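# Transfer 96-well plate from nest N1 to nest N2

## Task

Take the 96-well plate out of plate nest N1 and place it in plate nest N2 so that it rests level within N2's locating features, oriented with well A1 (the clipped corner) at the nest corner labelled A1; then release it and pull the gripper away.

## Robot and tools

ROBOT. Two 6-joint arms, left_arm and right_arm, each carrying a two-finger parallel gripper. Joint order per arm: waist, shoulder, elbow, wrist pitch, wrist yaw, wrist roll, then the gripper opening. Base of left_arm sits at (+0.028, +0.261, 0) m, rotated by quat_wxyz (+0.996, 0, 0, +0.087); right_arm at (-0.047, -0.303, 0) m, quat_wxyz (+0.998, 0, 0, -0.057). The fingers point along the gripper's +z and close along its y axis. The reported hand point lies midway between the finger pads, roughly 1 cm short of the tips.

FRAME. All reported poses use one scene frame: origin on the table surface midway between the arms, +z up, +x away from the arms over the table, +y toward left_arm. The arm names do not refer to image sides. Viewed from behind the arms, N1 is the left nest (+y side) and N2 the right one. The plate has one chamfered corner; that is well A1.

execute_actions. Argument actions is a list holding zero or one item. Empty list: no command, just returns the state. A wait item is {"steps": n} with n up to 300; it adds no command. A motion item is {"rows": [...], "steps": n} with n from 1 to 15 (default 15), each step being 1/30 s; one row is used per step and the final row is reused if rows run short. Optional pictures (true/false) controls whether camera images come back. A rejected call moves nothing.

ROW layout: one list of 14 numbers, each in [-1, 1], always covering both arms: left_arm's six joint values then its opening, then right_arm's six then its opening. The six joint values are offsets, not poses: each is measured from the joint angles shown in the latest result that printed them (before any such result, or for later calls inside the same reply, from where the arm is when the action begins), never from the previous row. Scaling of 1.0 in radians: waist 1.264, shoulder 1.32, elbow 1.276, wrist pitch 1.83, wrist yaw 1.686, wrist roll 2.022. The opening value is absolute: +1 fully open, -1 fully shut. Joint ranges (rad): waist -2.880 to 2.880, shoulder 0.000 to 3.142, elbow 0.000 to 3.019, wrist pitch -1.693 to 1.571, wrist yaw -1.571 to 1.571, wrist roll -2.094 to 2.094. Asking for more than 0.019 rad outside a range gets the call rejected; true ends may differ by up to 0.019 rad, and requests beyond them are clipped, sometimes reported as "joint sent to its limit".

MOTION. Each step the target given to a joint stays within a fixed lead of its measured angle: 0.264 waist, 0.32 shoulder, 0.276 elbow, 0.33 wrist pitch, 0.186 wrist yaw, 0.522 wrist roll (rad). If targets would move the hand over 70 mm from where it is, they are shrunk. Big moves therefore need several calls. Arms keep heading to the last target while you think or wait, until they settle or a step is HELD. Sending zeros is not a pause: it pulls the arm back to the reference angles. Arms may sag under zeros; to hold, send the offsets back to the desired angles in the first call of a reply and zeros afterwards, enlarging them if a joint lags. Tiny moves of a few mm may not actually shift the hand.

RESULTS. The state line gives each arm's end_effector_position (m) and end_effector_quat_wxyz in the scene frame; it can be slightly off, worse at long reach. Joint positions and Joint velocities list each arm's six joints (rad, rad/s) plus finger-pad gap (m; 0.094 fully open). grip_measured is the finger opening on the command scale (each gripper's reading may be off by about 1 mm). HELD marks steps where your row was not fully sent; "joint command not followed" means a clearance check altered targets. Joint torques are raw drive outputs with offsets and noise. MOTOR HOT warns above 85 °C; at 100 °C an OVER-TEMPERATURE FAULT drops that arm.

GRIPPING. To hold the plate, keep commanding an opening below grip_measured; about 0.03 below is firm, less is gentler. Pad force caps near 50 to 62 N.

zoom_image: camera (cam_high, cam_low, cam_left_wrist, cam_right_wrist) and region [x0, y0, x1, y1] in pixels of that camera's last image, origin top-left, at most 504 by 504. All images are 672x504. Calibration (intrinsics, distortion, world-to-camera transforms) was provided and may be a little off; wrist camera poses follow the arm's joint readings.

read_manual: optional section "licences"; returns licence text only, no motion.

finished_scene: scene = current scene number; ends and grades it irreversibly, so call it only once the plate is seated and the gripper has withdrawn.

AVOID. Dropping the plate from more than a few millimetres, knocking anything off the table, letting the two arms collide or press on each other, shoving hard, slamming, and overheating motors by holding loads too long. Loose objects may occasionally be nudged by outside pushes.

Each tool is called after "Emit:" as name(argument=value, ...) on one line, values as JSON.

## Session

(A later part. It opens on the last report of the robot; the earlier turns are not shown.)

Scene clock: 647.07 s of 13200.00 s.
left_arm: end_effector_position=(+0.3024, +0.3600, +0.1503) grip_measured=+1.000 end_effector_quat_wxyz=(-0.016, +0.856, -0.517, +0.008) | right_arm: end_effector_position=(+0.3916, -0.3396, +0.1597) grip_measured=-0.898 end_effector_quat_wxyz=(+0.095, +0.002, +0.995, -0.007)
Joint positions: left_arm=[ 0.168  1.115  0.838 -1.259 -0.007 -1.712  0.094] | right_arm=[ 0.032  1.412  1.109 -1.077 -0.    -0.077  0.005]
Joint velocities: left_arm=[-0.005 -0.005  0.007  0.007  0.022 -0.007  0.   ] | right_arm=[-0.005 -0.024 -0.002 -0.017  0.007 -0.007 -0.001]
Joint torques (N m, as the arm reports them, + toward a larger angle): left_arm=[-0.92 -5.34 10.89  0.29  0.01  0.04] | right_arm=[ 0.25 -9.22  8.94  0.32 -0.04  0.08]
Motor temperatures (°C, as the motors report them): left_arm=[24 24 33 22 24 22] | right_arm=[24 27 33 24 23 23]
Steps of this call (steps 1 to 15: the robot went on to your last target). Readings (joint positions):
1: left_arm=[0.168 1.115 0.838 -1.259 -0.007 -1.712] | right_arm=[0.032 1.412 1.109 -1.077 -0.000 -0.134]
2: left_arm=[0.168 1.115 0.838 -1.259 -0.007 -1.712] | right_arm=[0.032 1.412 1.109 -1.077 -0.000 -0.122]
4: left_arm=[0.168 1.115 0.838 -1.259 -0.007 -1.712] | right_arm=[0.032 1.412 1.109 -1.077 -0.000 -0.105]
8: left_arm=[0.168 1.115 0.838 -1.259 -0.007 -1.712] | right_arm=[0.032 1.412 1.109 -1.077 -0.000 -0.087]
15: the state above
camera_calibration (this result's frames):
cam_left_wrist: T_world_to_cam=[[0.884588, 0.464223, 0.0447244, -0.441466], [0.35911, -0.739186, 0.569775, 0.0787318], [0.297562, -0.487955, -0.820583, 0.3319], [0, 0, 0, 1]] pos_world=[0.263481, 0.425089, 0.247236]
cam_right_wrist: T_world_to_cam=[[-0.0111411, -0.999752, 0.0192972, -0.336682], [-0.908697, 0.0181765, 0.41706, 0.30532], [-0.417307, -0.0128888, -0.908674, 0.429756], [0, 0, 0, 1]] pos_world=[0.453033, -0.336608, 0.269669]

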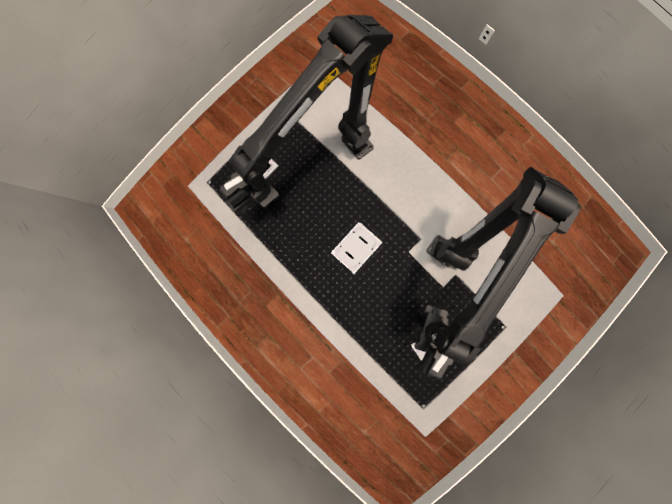

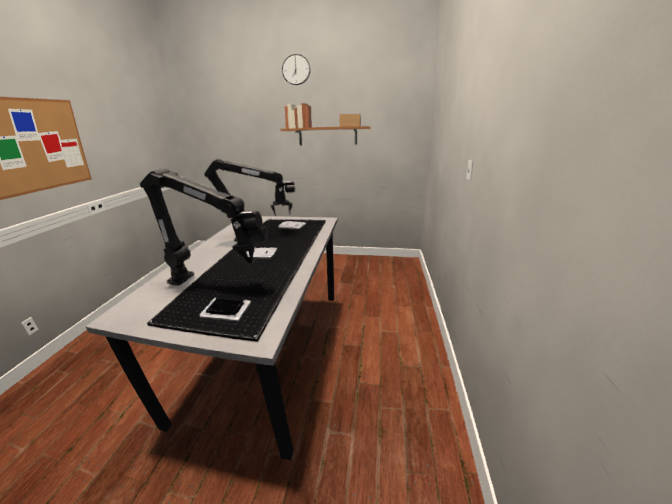

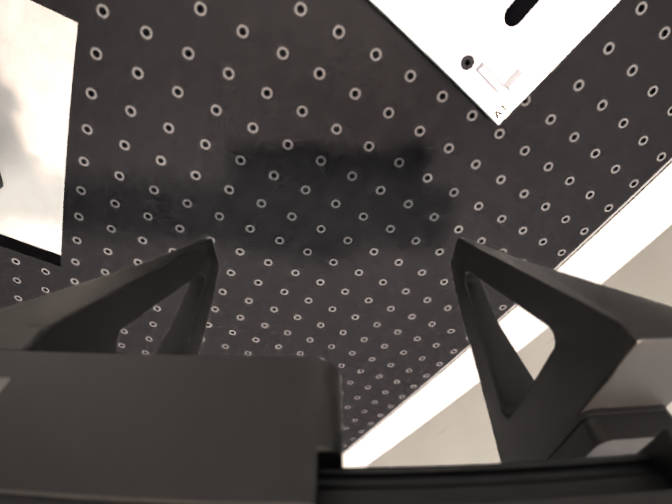

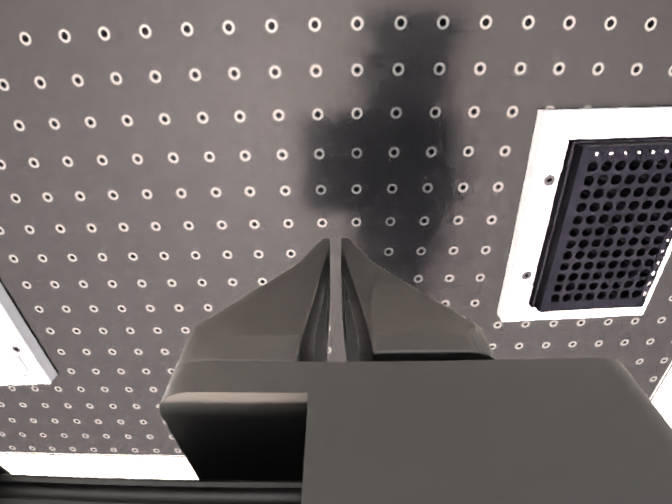

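Emit:
execute_actions(actions=[{"rows": [[0,0.003,0.01,0,0,0,1, -0.0012,0.0005,0.004,0.0002,0,-0.006,-0.9],[0,0.003,0.01,0,0,0,1, -0.0045,0.002,0.004,0.0007,0,-0.02,-0.9],[0,0.003,0.01,0,0,0,1, -0.0099,0.0043,0.004,0.0016,0,-0.04,-0.9],[0,0.003,0.01,0,0,0,1, -0.0172,0.0075,0.004,0.0027,0,-0.065,-0.9],[0,0.003,0.01,0,0,0,1, -0.0262,0.0114,0.004,0.0042,0,-0.094,-0.9],[0,0.003,0.01,0,0,0,1, -0.0367,0.016,0.004,0.0059,0,-0.125,-0.9],[0,0.003,0.01,0,0,0,1, -0.0487,0.0213,0.004,0.0078,0,-0.156,-0.9],[0,0.003,0.01,0,0,0,1, -0.0619,0.027,0.004,0.0099,0,-0.185,-0.9],[0,0.003,0.01,0,0,0,1, -0.0762,0.0333,0.004,0.0122,0,-0.21,-0.9],[0,0.003,0.01,0,0,0,1, -0.0915,0.0399,0.004,0.0146,0,-0.23,-0.9],[0,0.003,0.01,0,0,0,1, -0.1076,0.0469,0.004,0.0172,0,-0.244,-0.9],[0,0.003,0.01,0,0,0,1, -0.1243,0.0542,0.004,0.0198,0,-0.25,-0.9],[0,0.003,0.01,0,0,0,1, -0.1414,0.0617,0.004,0.0226,0,-0.25,-0.9],[0,0.003,0.01,0,0,0,1, -0.1589,0.0693,0.004,0.0253,0,-0.25,-0.9],[0,0.003,0.01,0,0,0,1, -0.1765,0.077,0.004,0.0282,0,-0.25,-0.9]], "steps": 15}], pictures=false)

Emit:
execute_actions(actions=[{"rows": [[0,0,0,0,0,0,1, -0.0607,0.0337,0.004,0.0132,0,-0.0406,-0.9],[0,0,0,0,0,0,1, -0.0781,0.0413,0.004,0.016,0,-0.0406,-0.9],[0,0,0,0,0,0,1, -0.0952,0.0488,0.004,0.0187,0,-0.0406,-0.9],[0,0,0,0,0,0,1, -0.1119,0.0561,0.004,0.0214,0,-0.0406,-0.9],[0,0,0,0,0,0,1, -0.128,0.0631,0.004,0.024,0,-0.0406,-0.9],[0,0,0,0,0,0,1, -0.1433,0.0697,0.004,0.0264,0,-0.0406,-0.9],[0,0,0,0,0,0,1, -0.1576,0.076,0.004,0.0287,0,-0.0406,-0.9],[0,0,0,0,0,0,1, -0.1708,0.0817,0.004,0.0308,0,-0.0406,-0.9],[0,0,0,0,0,0,1, -0.1828,0.087,0.004,0.0327,0,-0.0406,-0.9],[0,0,0,0,0,0,1, -0.1933,0.0916,0.004,0.0344,0,-0.0406,-0.9],[0,0,0,0,0,0,1, -0.2023,0.0955,0.004,0.0358,0,-0.0406,-0.9],[0,0,0,0,0,0,1, -0.2096,0.0987,0.004,0.037,0,-0.0406,-0.9],[0,0,0,0,0,0,1, -0.215,0.101,0.004,0.0378,0,-0.0406,-0.9],[0,0,0,0,0,0,1, -0.2183,0.1025,0.004,0.0384,0,-0.0406,-0.9],[0,0,0,0,0,0,1, -0.2195,0.103,0.004,0.0386,0,-0.0406,-0.9]], "steps": 15}], pictures=false)

Emit:
execute_actions(actions=[{"steps": 10}])

Scene clock: 666.20 s of 13200.00 s.
left_arm: end_effector_position=(+0.3024, +0.3600, +0.1503) grip_measured=+1.000 end_effector_quat_wxyz=(-0.016, +0.856, -0.517, +0.008) | right_arm: end_effector_position=(+0.3872, -0.4152, +0.1331) grip_measured=-0.898 end_effector_quat_wxyz=(+0.072, -0.124, +0.989, -0.028)
Joint positions: left_arm=[ 0.168  1.115  0.838 -1.259 -0.007 -1.712  0.094] | right_arm=[-0.137  1.478  1.109 -1.047 -0.001 -0.5    0.005]
Joint velocities: left_arm=[ 0.005 -0.024  0.002  0.002  0.095 -0.007  0.   ] | right_arm=[-0.718  0.337 -0.012  0.149  0.022 -0.418  0.   ]
Joint torques (N m, as the arm reports them, + toward a larger angle): left_arm=[-0.92 -5.34 10.87  0.29  0.01  0.04] | right_arm=[-0.39 -8.95  8.69  0.5  -0.09  0.01]
Motor temperatures (°C, as the motors report them): left_arm=[24 24 33 22 24 22] | right_arm=[24 27 33 24 23 23]
Steps of this call (steps 1 to 15: the robot went on to your last target; steps 16 to 90: nothing new was sent; then 15.63 s passed at rest; steps 91 to 105: all 15 steps of this action). Readings (joint positions):
91: left_arm=[0.168 1.115 0.838 -1.259 -0.007 -1.712] | right_arm=[0.032 1.412 1.109 -1.077 -0.000 -0.076]
92: left_arm=[0.168 1.115 0.838 -1.259 -0.007 -1.712] | right_arm=[0.032 1.412 1.109 -1.077 -0.000 -0.082]
94: left_arm=[0.168 1.115 0.838 -1.259 -0.007 -1.712] | right_arm=[0.032 1.412 1.109 -1.077 -0.000 -0.114]
98: left_arm=[0.168 1.115 0.838 -1.259 -0.007 -1.712] | right_arm=[0.007 1.416 1.109 -1.076 -0.001 -0.259]
105: the state above

Scene clock: 666.70 s of 13200.00 s.
left_arm: end_effector_position=(+0.3024, +0.3600, +0.1503) grip_measured=+1.000 end_effector_quat_wxyz=(-0.016, +0.856, -0.517, +0.008) | right_arm: end_effector_position=(+0.3506, -0.5333, +0.0813) grip_measured=-0.898 end_effector_quat_wxyz=(+0.038, -0.023, +0.999, -0.022)
Joint positions: left_arm=[ 0.168  1.115  0.838 -1.259 -0.007 -1.712  0.094] | right_arm=[-0.409  1.602  1.109 -0.99  -0.001 -0.571  0.005]
Joint velocities: left_arm=[-0.024 -0.005  0.002 -0.002  0.007 -0.007  0.   ] | right_arm=[-0.171  0.073 -0.032  0.017 -0.007 -0.051  0.   ]
Joint torques (N m, as the arm reports them, + toward a larger angle): left_arm=[-0.97 -5.72  9.75  0.3   0.    0.04] | right_arm=[ 0.41 -9.96  8.08  0.4  -0.08 -0.09]
Motor temperatures (°C, as the motors report them): left_arm=[24 24 33 22 24 22] | right_arm=[24 27 33 24 23 23]
Steps of this call (steps 1 to 15: all 15 steps of this action). Readings (joint positions):
1: left_arm=[0.168 1.115 0.838 -1.259 -0.007 -1.712] | right_arm=[-0.162 1.491 1.109 -1.042 -0.001 -0.515]
2: left_arm=[0.168 1.115 0.838 -1.259 -0.007 -1.712] | right_arm=[-0.186 1.503 1.109 -1.037 -0.001 -0.527]
4: left_arm=[0.168 1.115 0.838 -1.259 -0.007 -1.712] | right_arm=[-0.234 1.526 1.109 -1.028 -0.001 -0.544]
8: left_arm=[0.168 1.115 0.838 -1.259 -0.007 -1.712] | right_arm=[-0.319 1.564 1.109 -1.010 -0.001 -0.561]
15: the state above

Scene clock: 667.03 s of 13200.00 s.
left_arm: end_effector_position=(+0.3024, +0.3600, +0.1503) grip_measured=+1.000 end_effector_quat_wxyz=(-0.016, +0.856, -0.517, +0.008) | right_arm: end_effector_position=(+0.3493, -0.5360, +0.0800) grip_measured=-0.898 end_effector_quat_wxyz=(+0.037, -0.022, +0.999, -0.022)
Joint positions: left_arm=[ 0.168  1.115  0.838 -1.259 -0.007 -1.712  0.094] | right_arm=[-0.416  1.605  1.109 -0.989 -0.001 -0.574  0.005]
Joint velocities: left_arm=[-0.005 -0.005 -0.012 -0.007 -0.022 -0.037  0.   ] | right_arm=[-0.005 -0.015 -0.007  0.027 -0.007  0.022  0.   ]
Joint torques (N m, as the arm reports them, + toward a larger angle): left_arm=[-0.94 -5.72  9.77  0.3   0.01  0.04] | right_arm=[  0.99 -10.27   8.08   0.54  -0.07  -0.07]
Motor temperatures (°C, as the motors report them): left_arm=[24 24 33 22 24 22] | right_arm=[24 27 33 24 23 23]
Steps of this call (steps 1 to 10: the robot went on to your last target). Readings (joint positions):
1: left_arm=[0.168 1.115 0.838 -1.259 -0.007 -1.712] | right_arm=[-0.414 1.604 1.109 -0.989 -0.001 -0.571]
2: left_arm=[0.168 1.115 0.838 -1.259 -0.007 -1.712] | right_arm=[-0.415 1.605 1.109 -0.989 -0.001 -0.572]
4: left_arm=[0.168 1.115 0.838 -1.259 -0.007 -1.712] | right_arm=[-0.416 1.605 1.109 -0.989 -0.001 -0.572]
8: left_arm=[0.168 1.115 0.838 -1.259 -0.007 -1.712] | right_arm=[-0.416 1.605 1.109 -0.989 -0.001 -0.574]
10: the state above
camera_calibration (this result's frames):
cam_left_wrist: T_world_to_cam=[[0.884588, 0.464223, 0.0447244, -0.441466], [0.35911, -0.739186, 0.569775, 0.0787318], [0.297562, -0.487955, -0.820583, 0.3319], [0, 0, 0, 1]] pos_world=[0.263481, 0.425089, 0.247236]
cam_right_wrist: T_world_to_cam=[[0.0371516, -0.997969, 0.0517406, -0.550401], [-0.854257, -0.00485062, 0.519828, 0.264104], [-0.518522, -0.0635122, -0.852702, 0.340857], [0, 0, 0, 1]] pos_world=[0.422803, -0.526353, 0.181839]

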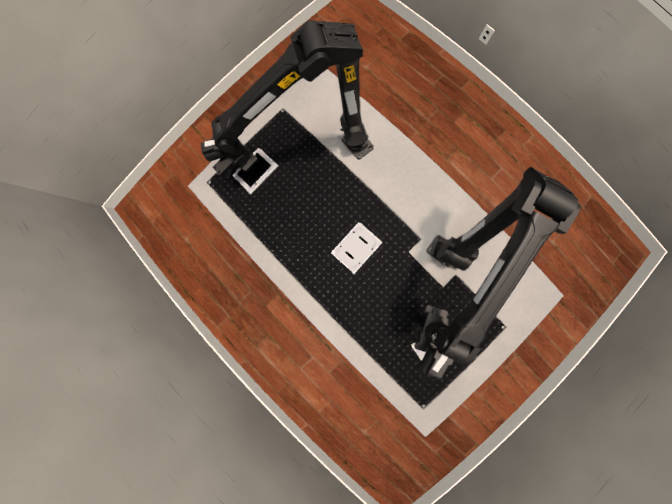

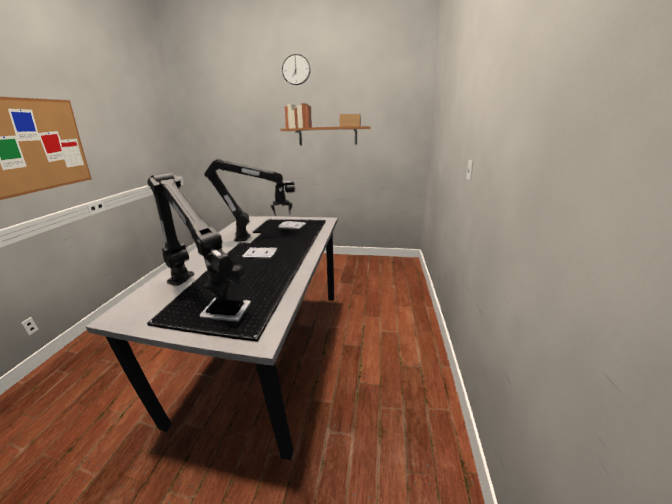

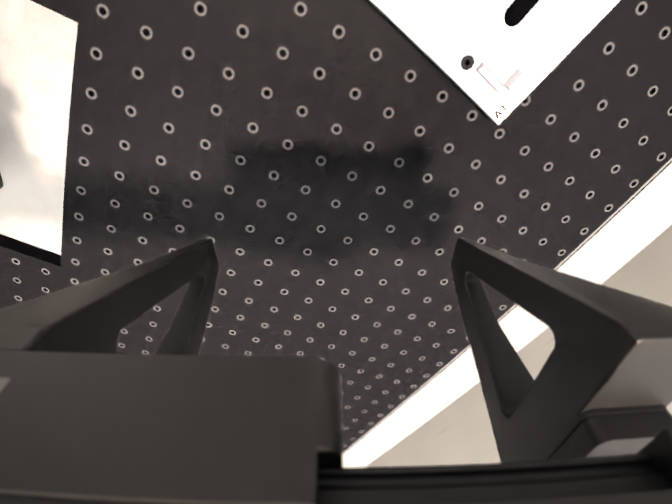

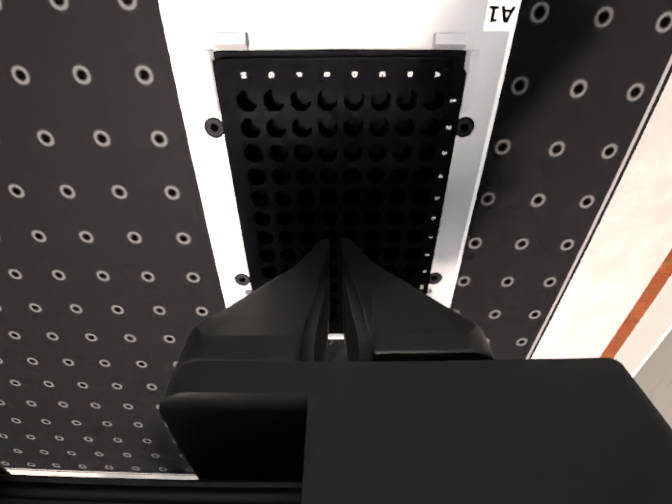

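Emit:
zoom_image(camera="cam_right_wrist", region=[180, 20, 300, 140])

Emit:
zoom_image(camera="cam_right_wrist", region=[390, 20, 510, 140])

Region (180, 20, 300, 140) of cam_right_wrist's 672x504 image, scaled by 4.200, with more detail than that image has.

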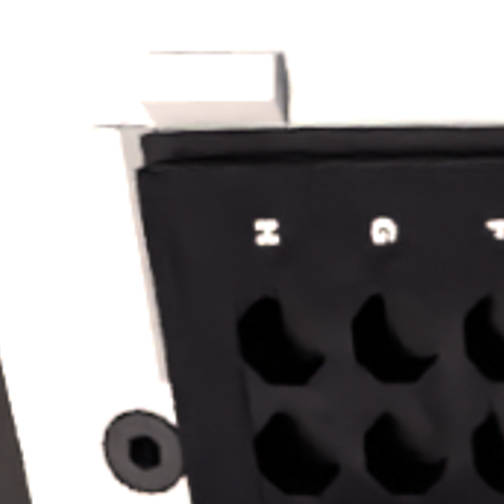

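Region (390, 20, 510, 140) of cam_right_wrist's 672x504 image, scaled by 4.200, with more detail than that image has.

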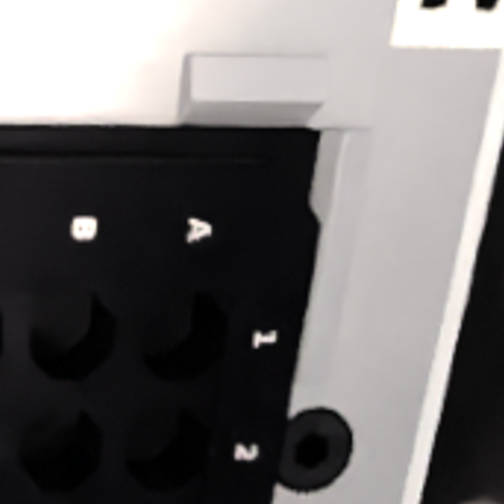

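Emit:
execute_actions(actions=[{"rows": [[0,0.003,0.01,0,0,0,1, 0,0.0075,0.004,0.004,0,0,-0.9],[0,0.003,0.01,0,0,0,1, 0,0.0087,0.004,0.004,0,0,-0.9],[0,0.003,0.01,0,0,0,1, 0,0.0102,0.004,0.004,0,0,-0.9],[0,0.003,0.01,0,0,0,1, 0,0.0121,0.004,0.004,0,0,-0.9],[0,0.003,0.01,0,0,0,1, 0,0.0143,0.004,0.004,0,0,-0.9],[0,0.003,0.01,0,0,0,1, 0,0.0167,0.004,0.004,0,0,-0.9],[0,0.003,0.01,0,0,0,1, 0,0.0193,0.004,0.004,0,0,-0.9],[0,0.003,0.01,0,0,0,1, 0,0.0219,0.004,0.004,0,0,-0.9],[0,0.003,0.01,0,0,0,1, 0,0.0245,0.004,0.004,0,0,-0.9],[0,0.003,0.01,0,0,0,1, 0,0.0269,0.004,0.004,0,0,-0.9],[0,0.003,0.01,0,0,0,1, 0,0.029,0.004,0.004,0,0,-0.9],[0,0.003,0.01,0,0,0,1, 0,0.0308,0.004,0.004,0,0,-0.9],[0,0.003,0.01,0,0,0,1, 0,0.0323,0.004,0.004,0,0,-0.9],[0,0.003,0.01,0,0,0,1, 0,0.0335,0.004,0.004,0,0,-0.9],[0,0.003,0.01,0,0,0,1, 0,0.0345,0.004,0.004,0,0,-0.9]], "steps": 15}], pictures=false)

Emit:
execute_actions(actions=[{"rows": [[0,0,0,0,0,0,1, 0,0.013,0.004,0.004,0,0,-0.9],[0,0,0,0,0,0,1, 0,0.014,0.004,0.004,0,0,-0.9],[0,0,0,0,0,0,1, 0,0.015,0.004,0.004,0,0,-0.9],[0,0,0,0,0,0,1, 0,0.016,0.004,0.004,0,0,-0.9],[0,0,0,0,0,0,1, 0,0.017,0.004,0.004,0,0,-0.9],[0,0,0,0,0,0,1, 0,0.018,0.004,0.004,0,0,-0.9],[0,0,0,0,0,0,1, 0,0.019,0.004,0.004,0,0,-0.9],[0,0,0,0,0,0,1, 0,0.02,0.004,0.004,0,0,-0.9],[0,0,0,0,0,0,1, 0,0.021,0.004,0.004,0,0,-0.9],[0,0,0,0,0,0,1, 0,0.022,0.004,0.004,0,0,-0.9],[0,0,0,0,0,0,1, 0,0.023,0.004,0.004,0,0,-0.9],[0,0,0,0,0,0,1, 0,0.024,0.004,0.004,0,0,-0.9],[0,0,0,0,0,0,1, 0,0.025,0.004,0.004,0,0,-0.9],[0,0,0,0,0,0,1, 0,0.026,0.004,0.004,0,0,-0.9],[0,0,0,0,0,0,1, 0,0.027,0.004,0.004,0,0,-0.9]], "steps": 15}])

Scene clock: 677.43 s of 13200.00 s.
left_arm: end_effector_position=(+0.3024, +0.3600, +0.1503) grip_measured=+1.000 end_effector_quat_wxyz=(-0.016, +0.856, -0.517, +0.008) | right_arm: end_effector_position=(+0.3479, -0.5351, +0.0675) grip_measured=-0.898 end_effector_quat_wxyz=(+0.025, -0.022, +0.999, -0.015)
Joint positions: left_arm=[ 0.168  1.115  0.838 -1.259 -0.007 -1.712  0.094] | right_arm=[-0.416  1.633  1.109 -0.989 -0.001 -0.574  0.005]
Joint velocities: left_arm=[-0.015  0.005 -0.007 -0.012 -0.007 -0.095  0.   ] | right_arm=[-0.015  0.083  0.002  0.007 -0.007  0.007 -0.   ]
Joint torques (N m, as the arm reports them, + toward a larger angle): left_arm=[-0.92 -5.35 10.87  0.31  0.    0.04] | right_arm=[  0.31 -10.31   7.88   0.36  -0.08   0.03]
Motor temperatures (°C, as the motors report them): left_arm=[24 24 33 22 24 22] | right_arm=[24 27 33 24 23 23]
Steps of this call (steps 1 to 15: the robot went on to your last target; steps 16 to 90: nothing new was sent; then 6.90 s passed at rest; steps 91 to 105: all 15 steps of this action). Readings (joint positions):
91: left_arm=[0.168 1.115 0.838 -1.259 -0.007 -1.712] | right_arm=[-0.416 1.605 1.109 -0.989 -0.001 -0.574]
92: left_arm=[0.168 1.115 0.838 -1.259 -0.007 -1.712] | right_arm=[-0.416 1.605 1.109 -0.989 -0.001 -0.574]
94: left_arm=[0.168 1.115 0.838 -1.259 -0.007 -1.712] | right_arm=[-0.416 1.605 1.109 -0.989 -0.001 -0.574]
98: left_arm=[0.168 1.115 0.838 -1.259 -0.007 -1.712] | right_arm=[-0.416 1.609 1.109 -0.989 -0.001 -0.574]
105: the state above

Scene clock: 677.93 s of 13200.00 s.
left_arm: end_effector_position=(+0.3024, +0.3600, +0.1503) grip_measured=+1.000 end_effector_quat_wxyz=(-0.016, +0.856, -0.517, +0.008) | right_arm: end_effector_position=(+0.3473, -0.5348, +0.0630) grip_measured=-0.898 end_effector_quat_wxyz=(+0.020, -0.022, +0.999, -0.012)
Joint positions: left_arm=[ 0.168  1.115  0.838 -1.259 -0.007 -1.712  0.094] | right_arm=[-0.416  1.644  1.109 -0.989 -0.001 -0.574  0.005]
Joint velocities: left_arm=[ 0.005 -0.015 -0.007  0.007  0.037  0.051  0.   ] | right_arm=[-0.005 -0.015 -0.017  0.017 -0.022  0.022 -0.001]
Joint torques (N m, as the arm reports them, + toward a larger angle): left_arm=[-0.94 -5.73  9.75  0.29  0.    0.04] | right_arm=[ 0.42 -9.6   7.95  0.22 -0.08  0.02]
Motor temperatures (°C, as the motors report them): left_arm=[24 24 33 22 24 22] | right_arm=[24 27 33 24 23 23]
Steps of this call (steps 1 to 15: all 15 steps of this action). Readings (joint positions):
1: left_arm=[0.168 1.115 0.838 -1.259 -0.007 -1.712] | right_arm=[-0.416 1.636 1.109 -0.989 -0.001 -0.574]
2: left_arm=[0.168 1.115 0.838 -1.259 -0.007 -1.712] | right_arm=[-0.416 1.638 1.109 -0.989 -0.001 -0.574]
4: left_arm=[0.168 1.115 0.838 -1.259 -0.007 -1.712] | right_arm=[-0.416 1.640 1.109 -0.989 -0.001 -0.574]
8: left_arm=[0.168 1.115 0.838 -1.259 -0.007 -1.712] | right_arm=[-0.416 1.642 1.109 -0.989 -0.001 -0.574]
15: the state above
camera_calibration (this result's frames):
cam_left_wrist: T_world_to_cam=[[0.884588, 0.464223, 0.0447244, -0.441466], [0.35911, -0.739186, 0.569775, 0.0787318], [0.297562, -0.487955, -0.820583, 0.3319], [0, 0, 0, 1]] pos_world=[0.263481, 0.425089, 0.247236]
cam_right_wrist: T_world_to_cam=[[0.038918, -0.998767, 0.0308293, -0.54801], [-0.836324, -0.0156726, 0.548011, 0.257459], [-0.546852, -0.0471108, -0.835903, 0.342966], [0, 0, 0, 1]] pos_world=[0.424198, -0.527142, 0.16249]

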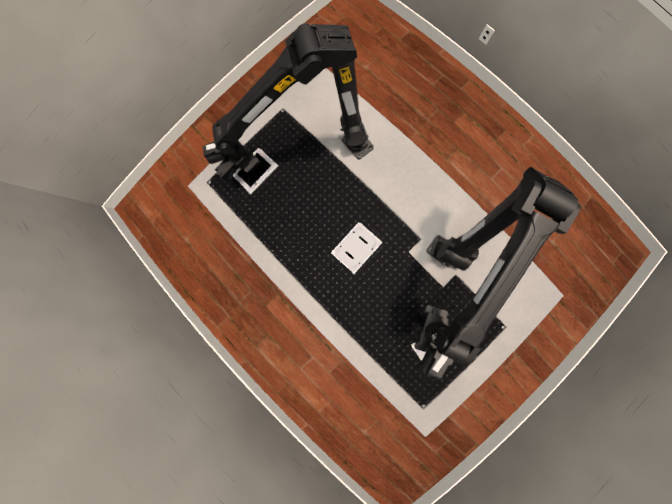

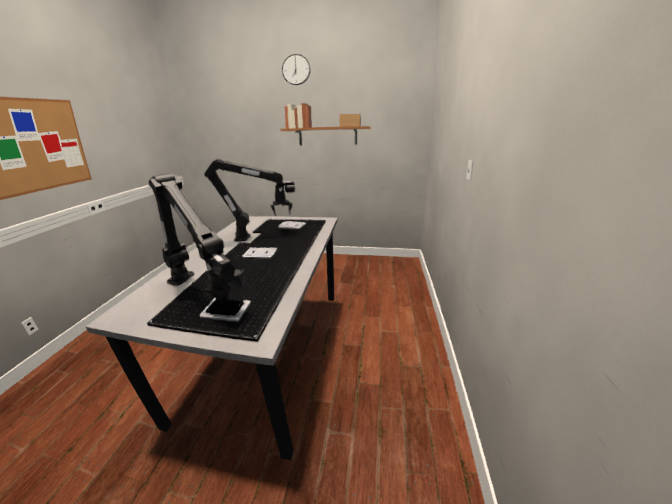

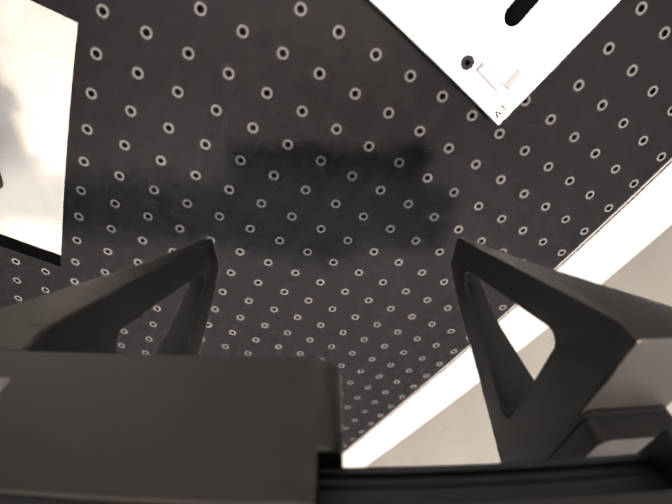

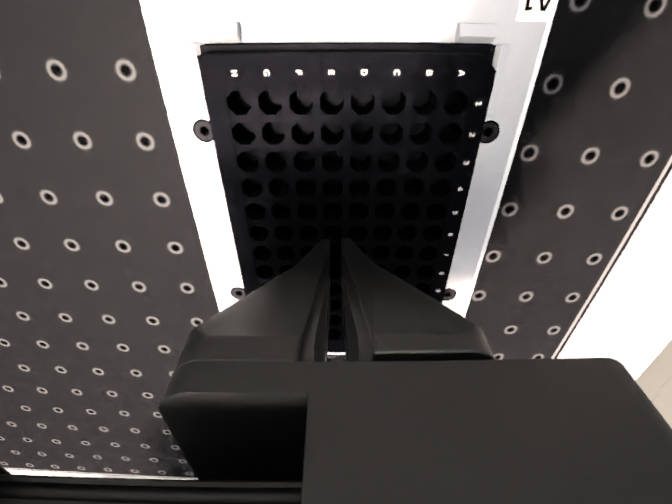

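Emit:
execute_actions(actions=[{"rows": [[0,0.003,0.01,0,0,0,1, 0,0.02,0.004,0.004,0,0,-0.9],[0,0.003,0.01,0,0,0,1, 0,0.022,0.004,0.004,0,0,-0.9],[0,0.003,0.01,0,0,0,1, 0,0.024,0.004,0.004,0,0,-0.9],[0,0.003,0.01,0,0,0,1, 0,0.026,0.004,0.004,0,0,-0.9],[0,0.003,0.01,0,0,0,1, 0,0.028,0.004,0.004,0,0,-0.9],[0,0.003,0.01,0,0,0,1, 0,0.03,0.004,0.004,0,0,-0.9],[0,0.003,0.01,0,0,0,1, 0,0.032,0.004,0.004,0,0,-0.9],[0,0.003,0.01,0,0,0,1, 0,0.034,0.004,0.004,0,0,-0.9],[0,0.003,0.01,0,0,0,1, 0,0.036,0.004,0.004,0,0,-0.9],[0,0.003,0.01,0,0,0,1, 0,0.038,0.004,0.004,0,0,-0.9],[0,0.003,0.01,0,0,0,1, 0,0.04,0.004,0.004,0,0,-0.9]], "steps": 15}])

Emit:
zoom_image(camera="cam_right_wrist", region=[170, 10, 300, 150])

Emit:
zoom_image(camera="cam_right_wrist", region=[410, 10, 540, 150])

Scene clock: 681.83 s of 13200.00 s.
left_arm: end_effector_position=(+0.3024, +0.3600, +0.1503) grip_measured=+1.000 end_effector_quat_wxyz=(-0.016, +0.856, -0.517, +0.008) | right_arm: end_effector_position=(+0.3472, -0.5347, +0.0622) grip_measured=-0.898 end_effector_quat_wxyz=(+0.020, -0.022, +1.000, -0.012)
Joint positions: left_arm=[ 0.168  1.115  0.838 -1.259 -0.007 -1.712  0.094] | right_arm=[-0.416  1.646  1.109 -0.989 -0.001 -0.574  0.005]
Joint velocities: left_arm=[-0.005 -0.005  0.007 -0.007 -0.11  -0.081  0.   ] | right_arm=[-0.005  0.015  0.012 -0.002  0.022  0.007 -0.001]
Joint torques (N m, as the arm reports them, + toward a larger angle): left_arm=[-0.93 -5.38 10.88  0.3   0.    0.04] | right_arm=[ 0.28 -7.7   7.88  0.34 -0.08  0.02]
Motor temperatures (°C, as the motors report them): left_arm=[24 24 33 22 24 22] | right_arm=[24 27 33 24 23 23]
Steps of this call (steps 1 to 15: the robot went on to your last target; steps 16 to 90: nothing new was sent; then 0.40 s passed at rest; steps 91 to 105: all 15 steps of this action). Readings (joint positions):
91: left_arm=[0.168 1.115 0.838 -1.259 -0.007 -1.712] | right_arm=[-0.416 1.644 1.109 -0.989 -0.001 -0.574]
92: left_arm=[0.168 1.115 0.838 -1.259 -0.007 -1.712] | right_arm=[-0.416 1.644 1.109 -0.989 -0.001 -0.574]
94: left_arm=[0.168 1.115 0.838 -1.259 -0.007 -1.712] | right_arm=[-0.416 1.644 1.109 -0.989 -0.001 -0.574]
98: left_arm=[0.168 1.115 0.838 -1.259 -0.007 -1.712] | right_arm=[-0.416 1.645 1.109 -0.989 -0.001 -0.574]
105: the state above
camera_calibration (this result's frames):
cam_left_wrist: T_world_to_cam=[[0.884588, 0.464223, 0.0447244, -0.441466], [0.35911, -0.739186, 0.569775, 0.0787318], [0.297562, -0.487955, -0.820583, 0.3319], [0, 0, 0, 1]] pos_world=[0.263481, 0.425089, 0.247236]
cam_right_wrist: T_world_to_cam=[[0.0389679, -0.998796, 0.0298014, -0.547884], [-0.835421, -0.0162021, 0.549371, 0.25714], [-0.548227, -0.0463045, -0.835047, 0.343068], [0, 0, 0, 1]] pos_world=[0.42425, -0.527172, 0.16154]

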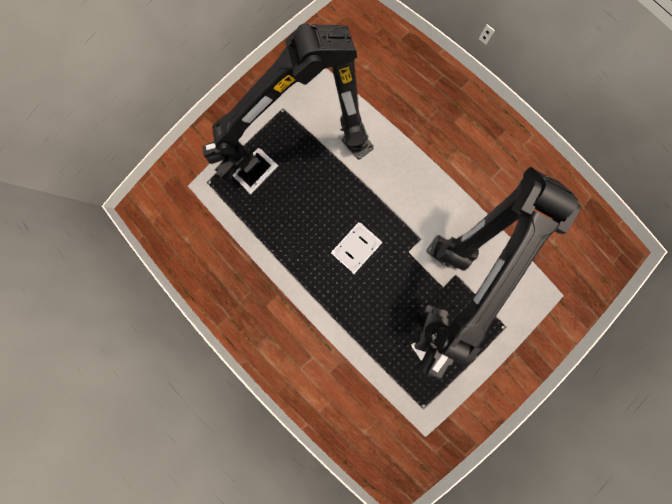

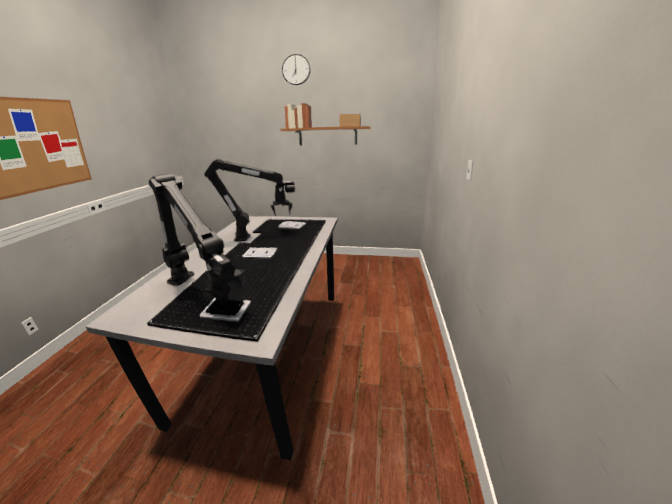

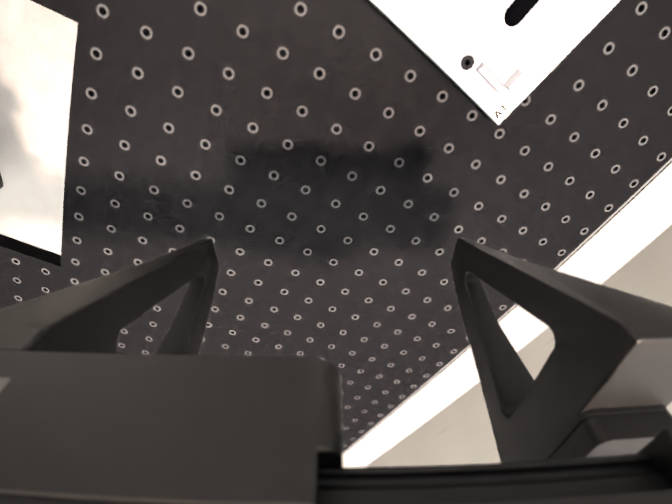

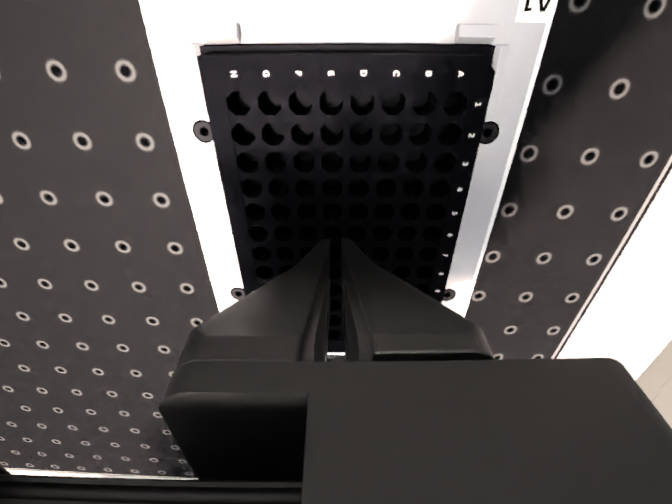

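Region (170, 10, 300, 150) of cam_right_wrist's 672x504 image, scaled by 3.600, with more detail than that image has; it fills the left 468 columns of this view, and the rest is white.

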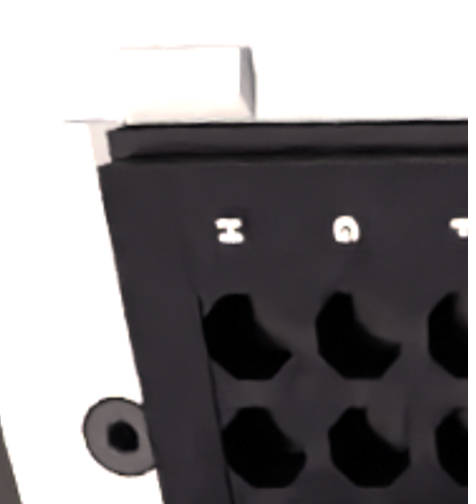

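Region (410, 10, 540, 150) of cam_right_wrist's 672x504 image, scaled by 3.600, with more detail than that image has; it fills the left 468 columns of this view, and the rest is white.

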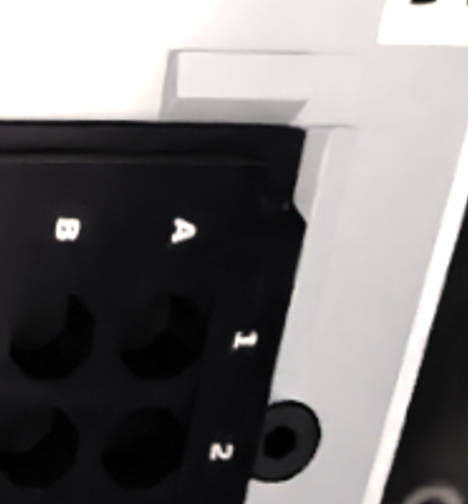

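Emit:
execute_actions(actions=[{"rows": [[0,0.003,0.01,0,0,0,1, 0,0.025,0.004,0,0,0,-0.9],[0,0.003,0.01,0,0,0,1, 0,0.012,0.004,-0.003,0,0,-0.9],[0,0.003,0.01,0,0,0,1, 0,0,0.004,-0.0075,0,0,-0.9],[0,0.003,0.01,0,0,0,1, 0,-0.009,0.004,-0.0087,0,0,-0.9],[0,0.003,0.01,0,0,0,1, 0,-0.016,0.004,-0.0101,0,0,-0.9],[0,0.003,0.01,0,0,0,1, 0,-0.023,0.004,-0.0117,0,0,-0.9],[0,0.003,0.01,0,0,0,1, 0,-0.0305,0.004,-0.0136,0,0,-0.9],[0,0.003,0.01,0,0,0,1, 0.001,-0.0382,0.004,-0.0156,0,0,-0.9],[0,0.003,0.01,0,0,0,1, 0.004,-0.0458,0.004,-0.0179,0,0,-0.9],[0,0.003,0.01,0,0,0,1, 0.011,-0.054,0.004,-0.0203,0,0,-0.9],[0,0.003,0.01,0,0,0,1, 0.023,-0.0626,0.004,-0.0228,0,0,-0.9],[0,0.003,0.01,0,0,0,1, 0.04,-0.0715,0.004,-0.0254,0,0,-0.9],[0,0.003,0.01,0,0,0,1, 0.062,-0.0807,0.004,-0.028,0,0,-0.9],[0,0.003,0.01,0,0,0,1, 0.088,-0.09,0.004,-0.0308,0,0,-0.9],[0,0.003,0.01,0,0,0,1, 0.116,-0.0995,0.004,-0.0335,0,0,-0.9]], "steps": 15}], pictures=false)

Emit:
execute_actions(actions=[{"rows": [[0,0,0,0,0,0,1, 0.106,-0.0415,0.004,-0.0148,0,0,-0.9],[0,0,0,0,0,0,1, 0.134,-0.0508,0.004,-0.0175,0,0,-0.9],[0,0,0,0,0,0,1, 0.161,-0.06,0.004,-0.0201,0,0,-0.9],[0,0,0,0,0,0,1, 0.187,-0.0689,0.004,-0.0227,0,0,-0.9],[0,0,0,0,0,0,1, 0.211,-0.0775,0.004,-0.0252,0,0,-0.9],[0,0,0,0,0,0,1, 0.233,-0.0857,0.004,-0.0276,0,0,-0.9],[0,0,0,0,0,0,1, 0.252,-0.0933,0.004,-0.0299,0,0,-0.9],[0,0,0,0,0,0,1, 0.268,-0.1004,0.004,-0.0319,0,0,-0.9],[0,0,0,0,0,0,1, 0.281,-0.1068,0.004,-0.0338,0,0,-0.9],[0,0,0,0,0,0,1, 0.291,-0.1125,0.004,-0.0354,0,0,-0.9],[0,0,0,0,0,0,1, 0.298,-0.1173,0.004,-0.0368,0,0,-0.9],[0,0,0,0,0,0,1, 0.303,-0.1212,0.004,-0.038,0,0,-0.9],[0,0,0,0,0,0,1, 0.306,-0.1241,0.004,-0.0388,0,0,-0.9],[0,0,0,0,0,0,1, 0.307,-0.1259,0.004,-0.0393,0,0,-0.9],[0,0,0,0,0,0,1, 0.307,-0.1265,0.004,-0.0395,0,0,-0.9]], "steps": 15}], pictures=false)

Emit:
execute_actions(actions=[{"steps": 10}])

Emit:
zoom_image(camera="cam_low", region=[190, 285, 260, 330])

Scene clock: 697.13 s of 13200.00 s.
left_arm: end_effector_position=(+0.3024, +0.3600, +0.1503) grip_measured=+1.000 end_effector_quat_wxyz=(-0.016, +0.856, -0.517, +0.008) | right_arm: end_effector_position=(+0.3522, -0.5138, +0.1000) grip_measured=-0.898 end_effector_quat_wxyz=(+0.040, -0.045, +0.998, -0.024)
Joint positions: left_arm=[ 0.168  1.115  0.838 -1.259 -0.007 -1.712  0.094] | right_arm=[-0.369  1.557  1.109 -1.03   0.001 -0.574  0.005]
Joint velocities: left_arm=[-0.005 -0.015 -0.002 -0.002 -0.022  0.037  0.   ] | right_arm=[ 0.689 -0.454 -0.002 -0.139  0.066 -0.11  -0.   ]
Joint torques (N m, as the arm reports them, + toward a larger angle): left_arm=[-0.97 -5.38 10.88  0.31  0.01  0.04] | right_arm=[  5.23 -11.88   8.31  -0.34  -0.2    0.02]
Motor temperatures (°C, as the motors report them): left_arm=[24 24 33 22 24 22] | right_arm=[24 27 33 24 23 23]
Steps of this call (steps 1 to 15: the robot went on to your last target; steps 16 to 90: nothing new was sent; then 11.80 s passed at rest; steps 91 to 105: all 15 steps of this action). Readings (joint positions):
91: left_arm=[0.168 1.115 0.838 -1.259 -0.007 -1.712] | right_arm=[-0.416 1.646 1.109 -0.989 -0.001 -0.574]
92: left_arm=[0.168 1.115 0.838 -1.259 -0.007 -1.712] | right_arm=[-0.416 1.645 1.109 -0.989 -0.001 -0.574]
94: left_arm=[0.168 1.115 0.838 -1.259 -0.007 -1.712] | right_arm=[-0.416 1.643 1.109 -0.989 -0.001 -0.574]
98: left_arm=[0.168 1.115 0.838 -1.259 -0.007 -1.712] | right_arm=[-0.416 1.636 1.109 -1.001 -0.001 -0.574]
105: the state above

Scene clock: 697.63 s of 13200.00 s.
left_arm: end_effector_position=(+0.3024, +0.3600, +0.1503) grip_measured=+1.000 end_effector_quat_wxyz=(-0.016, +0.856, -0.517, +0.008) | right_arm: end_effector_position=(+0.3877, -0.3416, +0.1642) grip_measured=-0.898 end_effector_quat_wxyz=(+0.089, -0.240, +0.966, -0.031)
Joint positions: left_arm=[ 0.168  1.115  0.838 -1.259 -0.007 -1.712  0.094] | right_arm=[ 0.028  1.4    1.109 -1.09  -0.    -0.574  0.005]
Joint velocities: left_arm=[ 0.005 -0.015 -0.012 -0.012  0.051 -0.022  0.   ] | right_arm=[-0.034 -0.112  0.002 -0.042  0.051  0.007 -0.001]
Joint torques (N m, as the arm reports them, + toward a larger angle): left_arm=[-0.99 -5.72  9.75  0.3   0.01  0.04] | right_arm=[-0.68 -9.    8.94 -0.08 -0.12  0.04]
Motor temperatures (°C, as the motors report them): left_arm=[24 24 33 22 24 22] | right_arm=[24 27 33 24 23 23]
Steps of this call (steps 1 to 15: all 15 steps of this action). Readings (joint positions):
1: left_arm=[0.168 1.115 0.838 -1.259 -0.007 -1.712] | right_arm=[-0.341 1.541 1.109 -1.035 0.003 -0.574]
2: left_arm=[0.168 1.115 0.838 -1.259 -0.007 -1.712] | right_arm=[-0.307 1.527 1.109 -1.040 0.003 -0.574]
4: left_arm=[0.168 1.115 0.838 -1.259 -0.007 -1.712] | right_arm=[-0.225 1.498 1.109 -1.050 0.003 -0.574]
8: left_arm=[0.168 1.115 0.838 -1.259 -0.007 -1.712] | right_arm=[-0.060 1.452 1.109 -1.068 0.001 -0.574]
15: the state above

Scene clock: 697.97 s of 13200.00 s.
left_arm: end_effector_position=(+0.3024, +0.3600, +0.1503) grip_measured=+1.000 end_effector_quat_wxyz=(-0.016, +0.856, -0.517, +0.008) | right_arm: end_effector_position=(+0.3871, -0.3417, +0.1665) grip_measured=-0.898 end_effector_quat_wxyz=(+0.091, -0.240, +0.966, -0.031)
Joint positions: left_arm=[ 0.168  1.115  0.838 -1.259 -0.007 -1.712  0.094] | right_arm=[ 0.027  1.394  1.109 -1.092 -0.    -0.574  0.005]
Joint velocities: left_arm=[-0.005 -0.005  0.017 -0.007  0.007 -0.066  0.   ] | right_arm=[ 0.005 -0.015 -0.012 -0.007  0.007  0.037  0.   ]
Joint torques (N m, as the arm reports them, + toward a larger angle): left_arm=[-0.95 -5.73  9.77  0.29  0.01  0.04] | right_arm=[-0.43 -9.38  8.99  0.05 -0.02  0.04]
Motor temperatures (°C, as the motors report them): left_arm=[24 24 33 22 24 22] | right_arm=[24 27 33 24 23 23]
Steps of this call (steps 1 to 10: the robot went on to your last target). Readings (joint positions):
1: left_arm=[0.168 1.115 0.838 -1.259 -0.007 -1.712] | right_arm=[0.027 1.396 1.109 -1.091 -0.000 -0.574]
2: left_arm=[0.168 1.115 0.838 -1.259 -0.007 -1.712] | right_arm=[0.027 1.395 1.109 -1.092 -0.000 -0.574]
4: left_arm=[0.168 1.115 0.838 -1.259 -0.007 -1.712] | right_arm=[0.027 1.394 1.109 -1.092 -0.000 -0.574]
8: left_arm=[0.168 1.115 0.838 -1.259 -0.007 -1.712] | right_arm=[0.027 1.394 1.109 -1.092 -0.000 -0.574]
10: the state above
camera_calibration (this result's frames):
cam_left_wrist: T_world_to_cam=[[0.884588, 0.464223, 0.0447244, -0.441466], [0.35911, -0.739186, 0.569775, 0.0787318], [0.297562, -0.487955, -0.820583, 0.3319], [0, 0, 0, 1]] pos_world=[0.263481, 0.425089, 0.247236]
cam_right_wrist: T_world_to_cam=[[0.452918, -0.884817, 0.109382, -0.494236], [-0.820678, -0.365826, 0.438929, 0.129507], [-0.348357, -0.288566, -0.891839, 0.310268], [0, 0, 0, 1]] pos_world=[0.438216, -0.300398, 0.273925]

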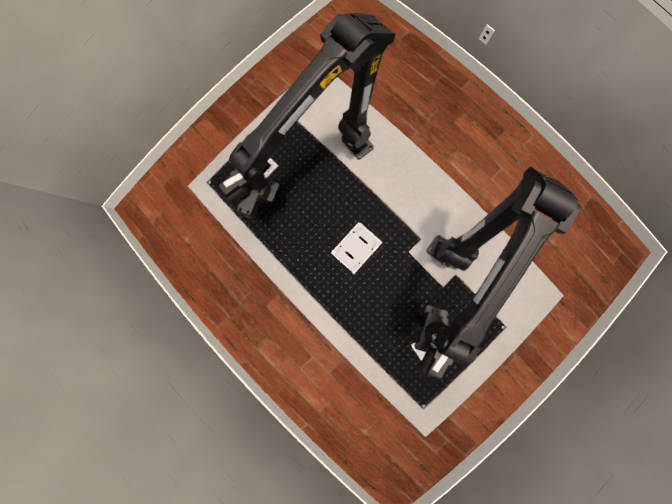

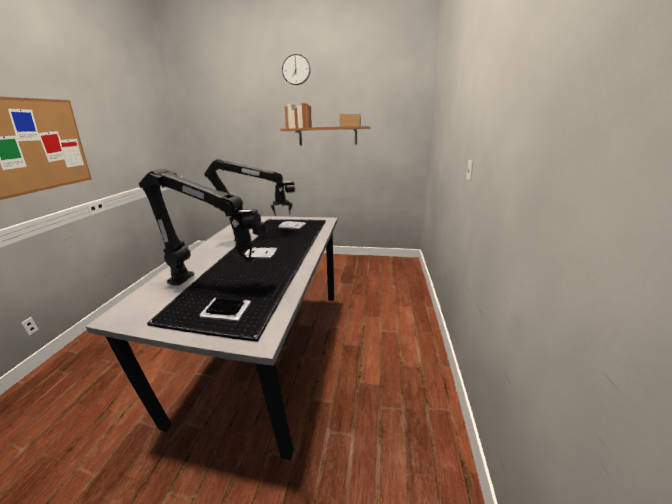

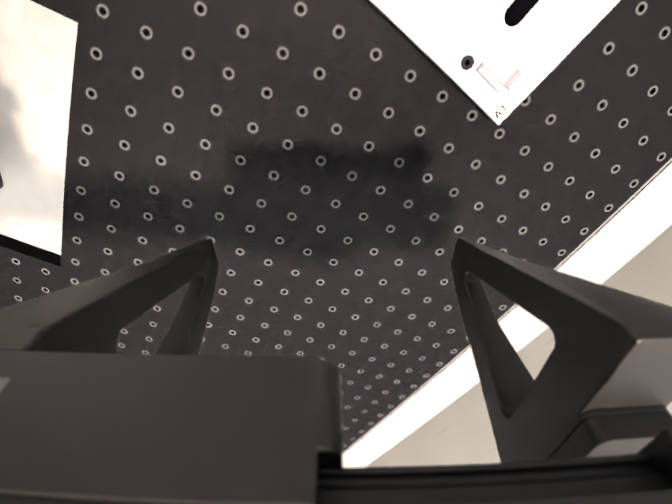

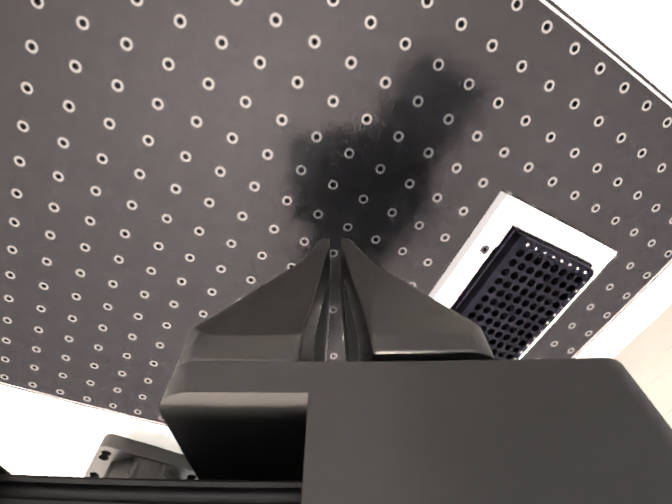

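Region (190, 285, 260, 330) of cam_low's 672x504 image, scaled by 7.200, with more detail than that image has; it fills the top 324 rows of this view, and the rest is white.

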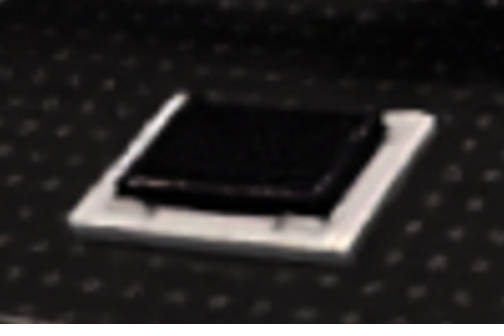

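The plate is still in place and both arms are clear.

Emit:
finished_scene(scene=1)

The scene is finished: the task was done.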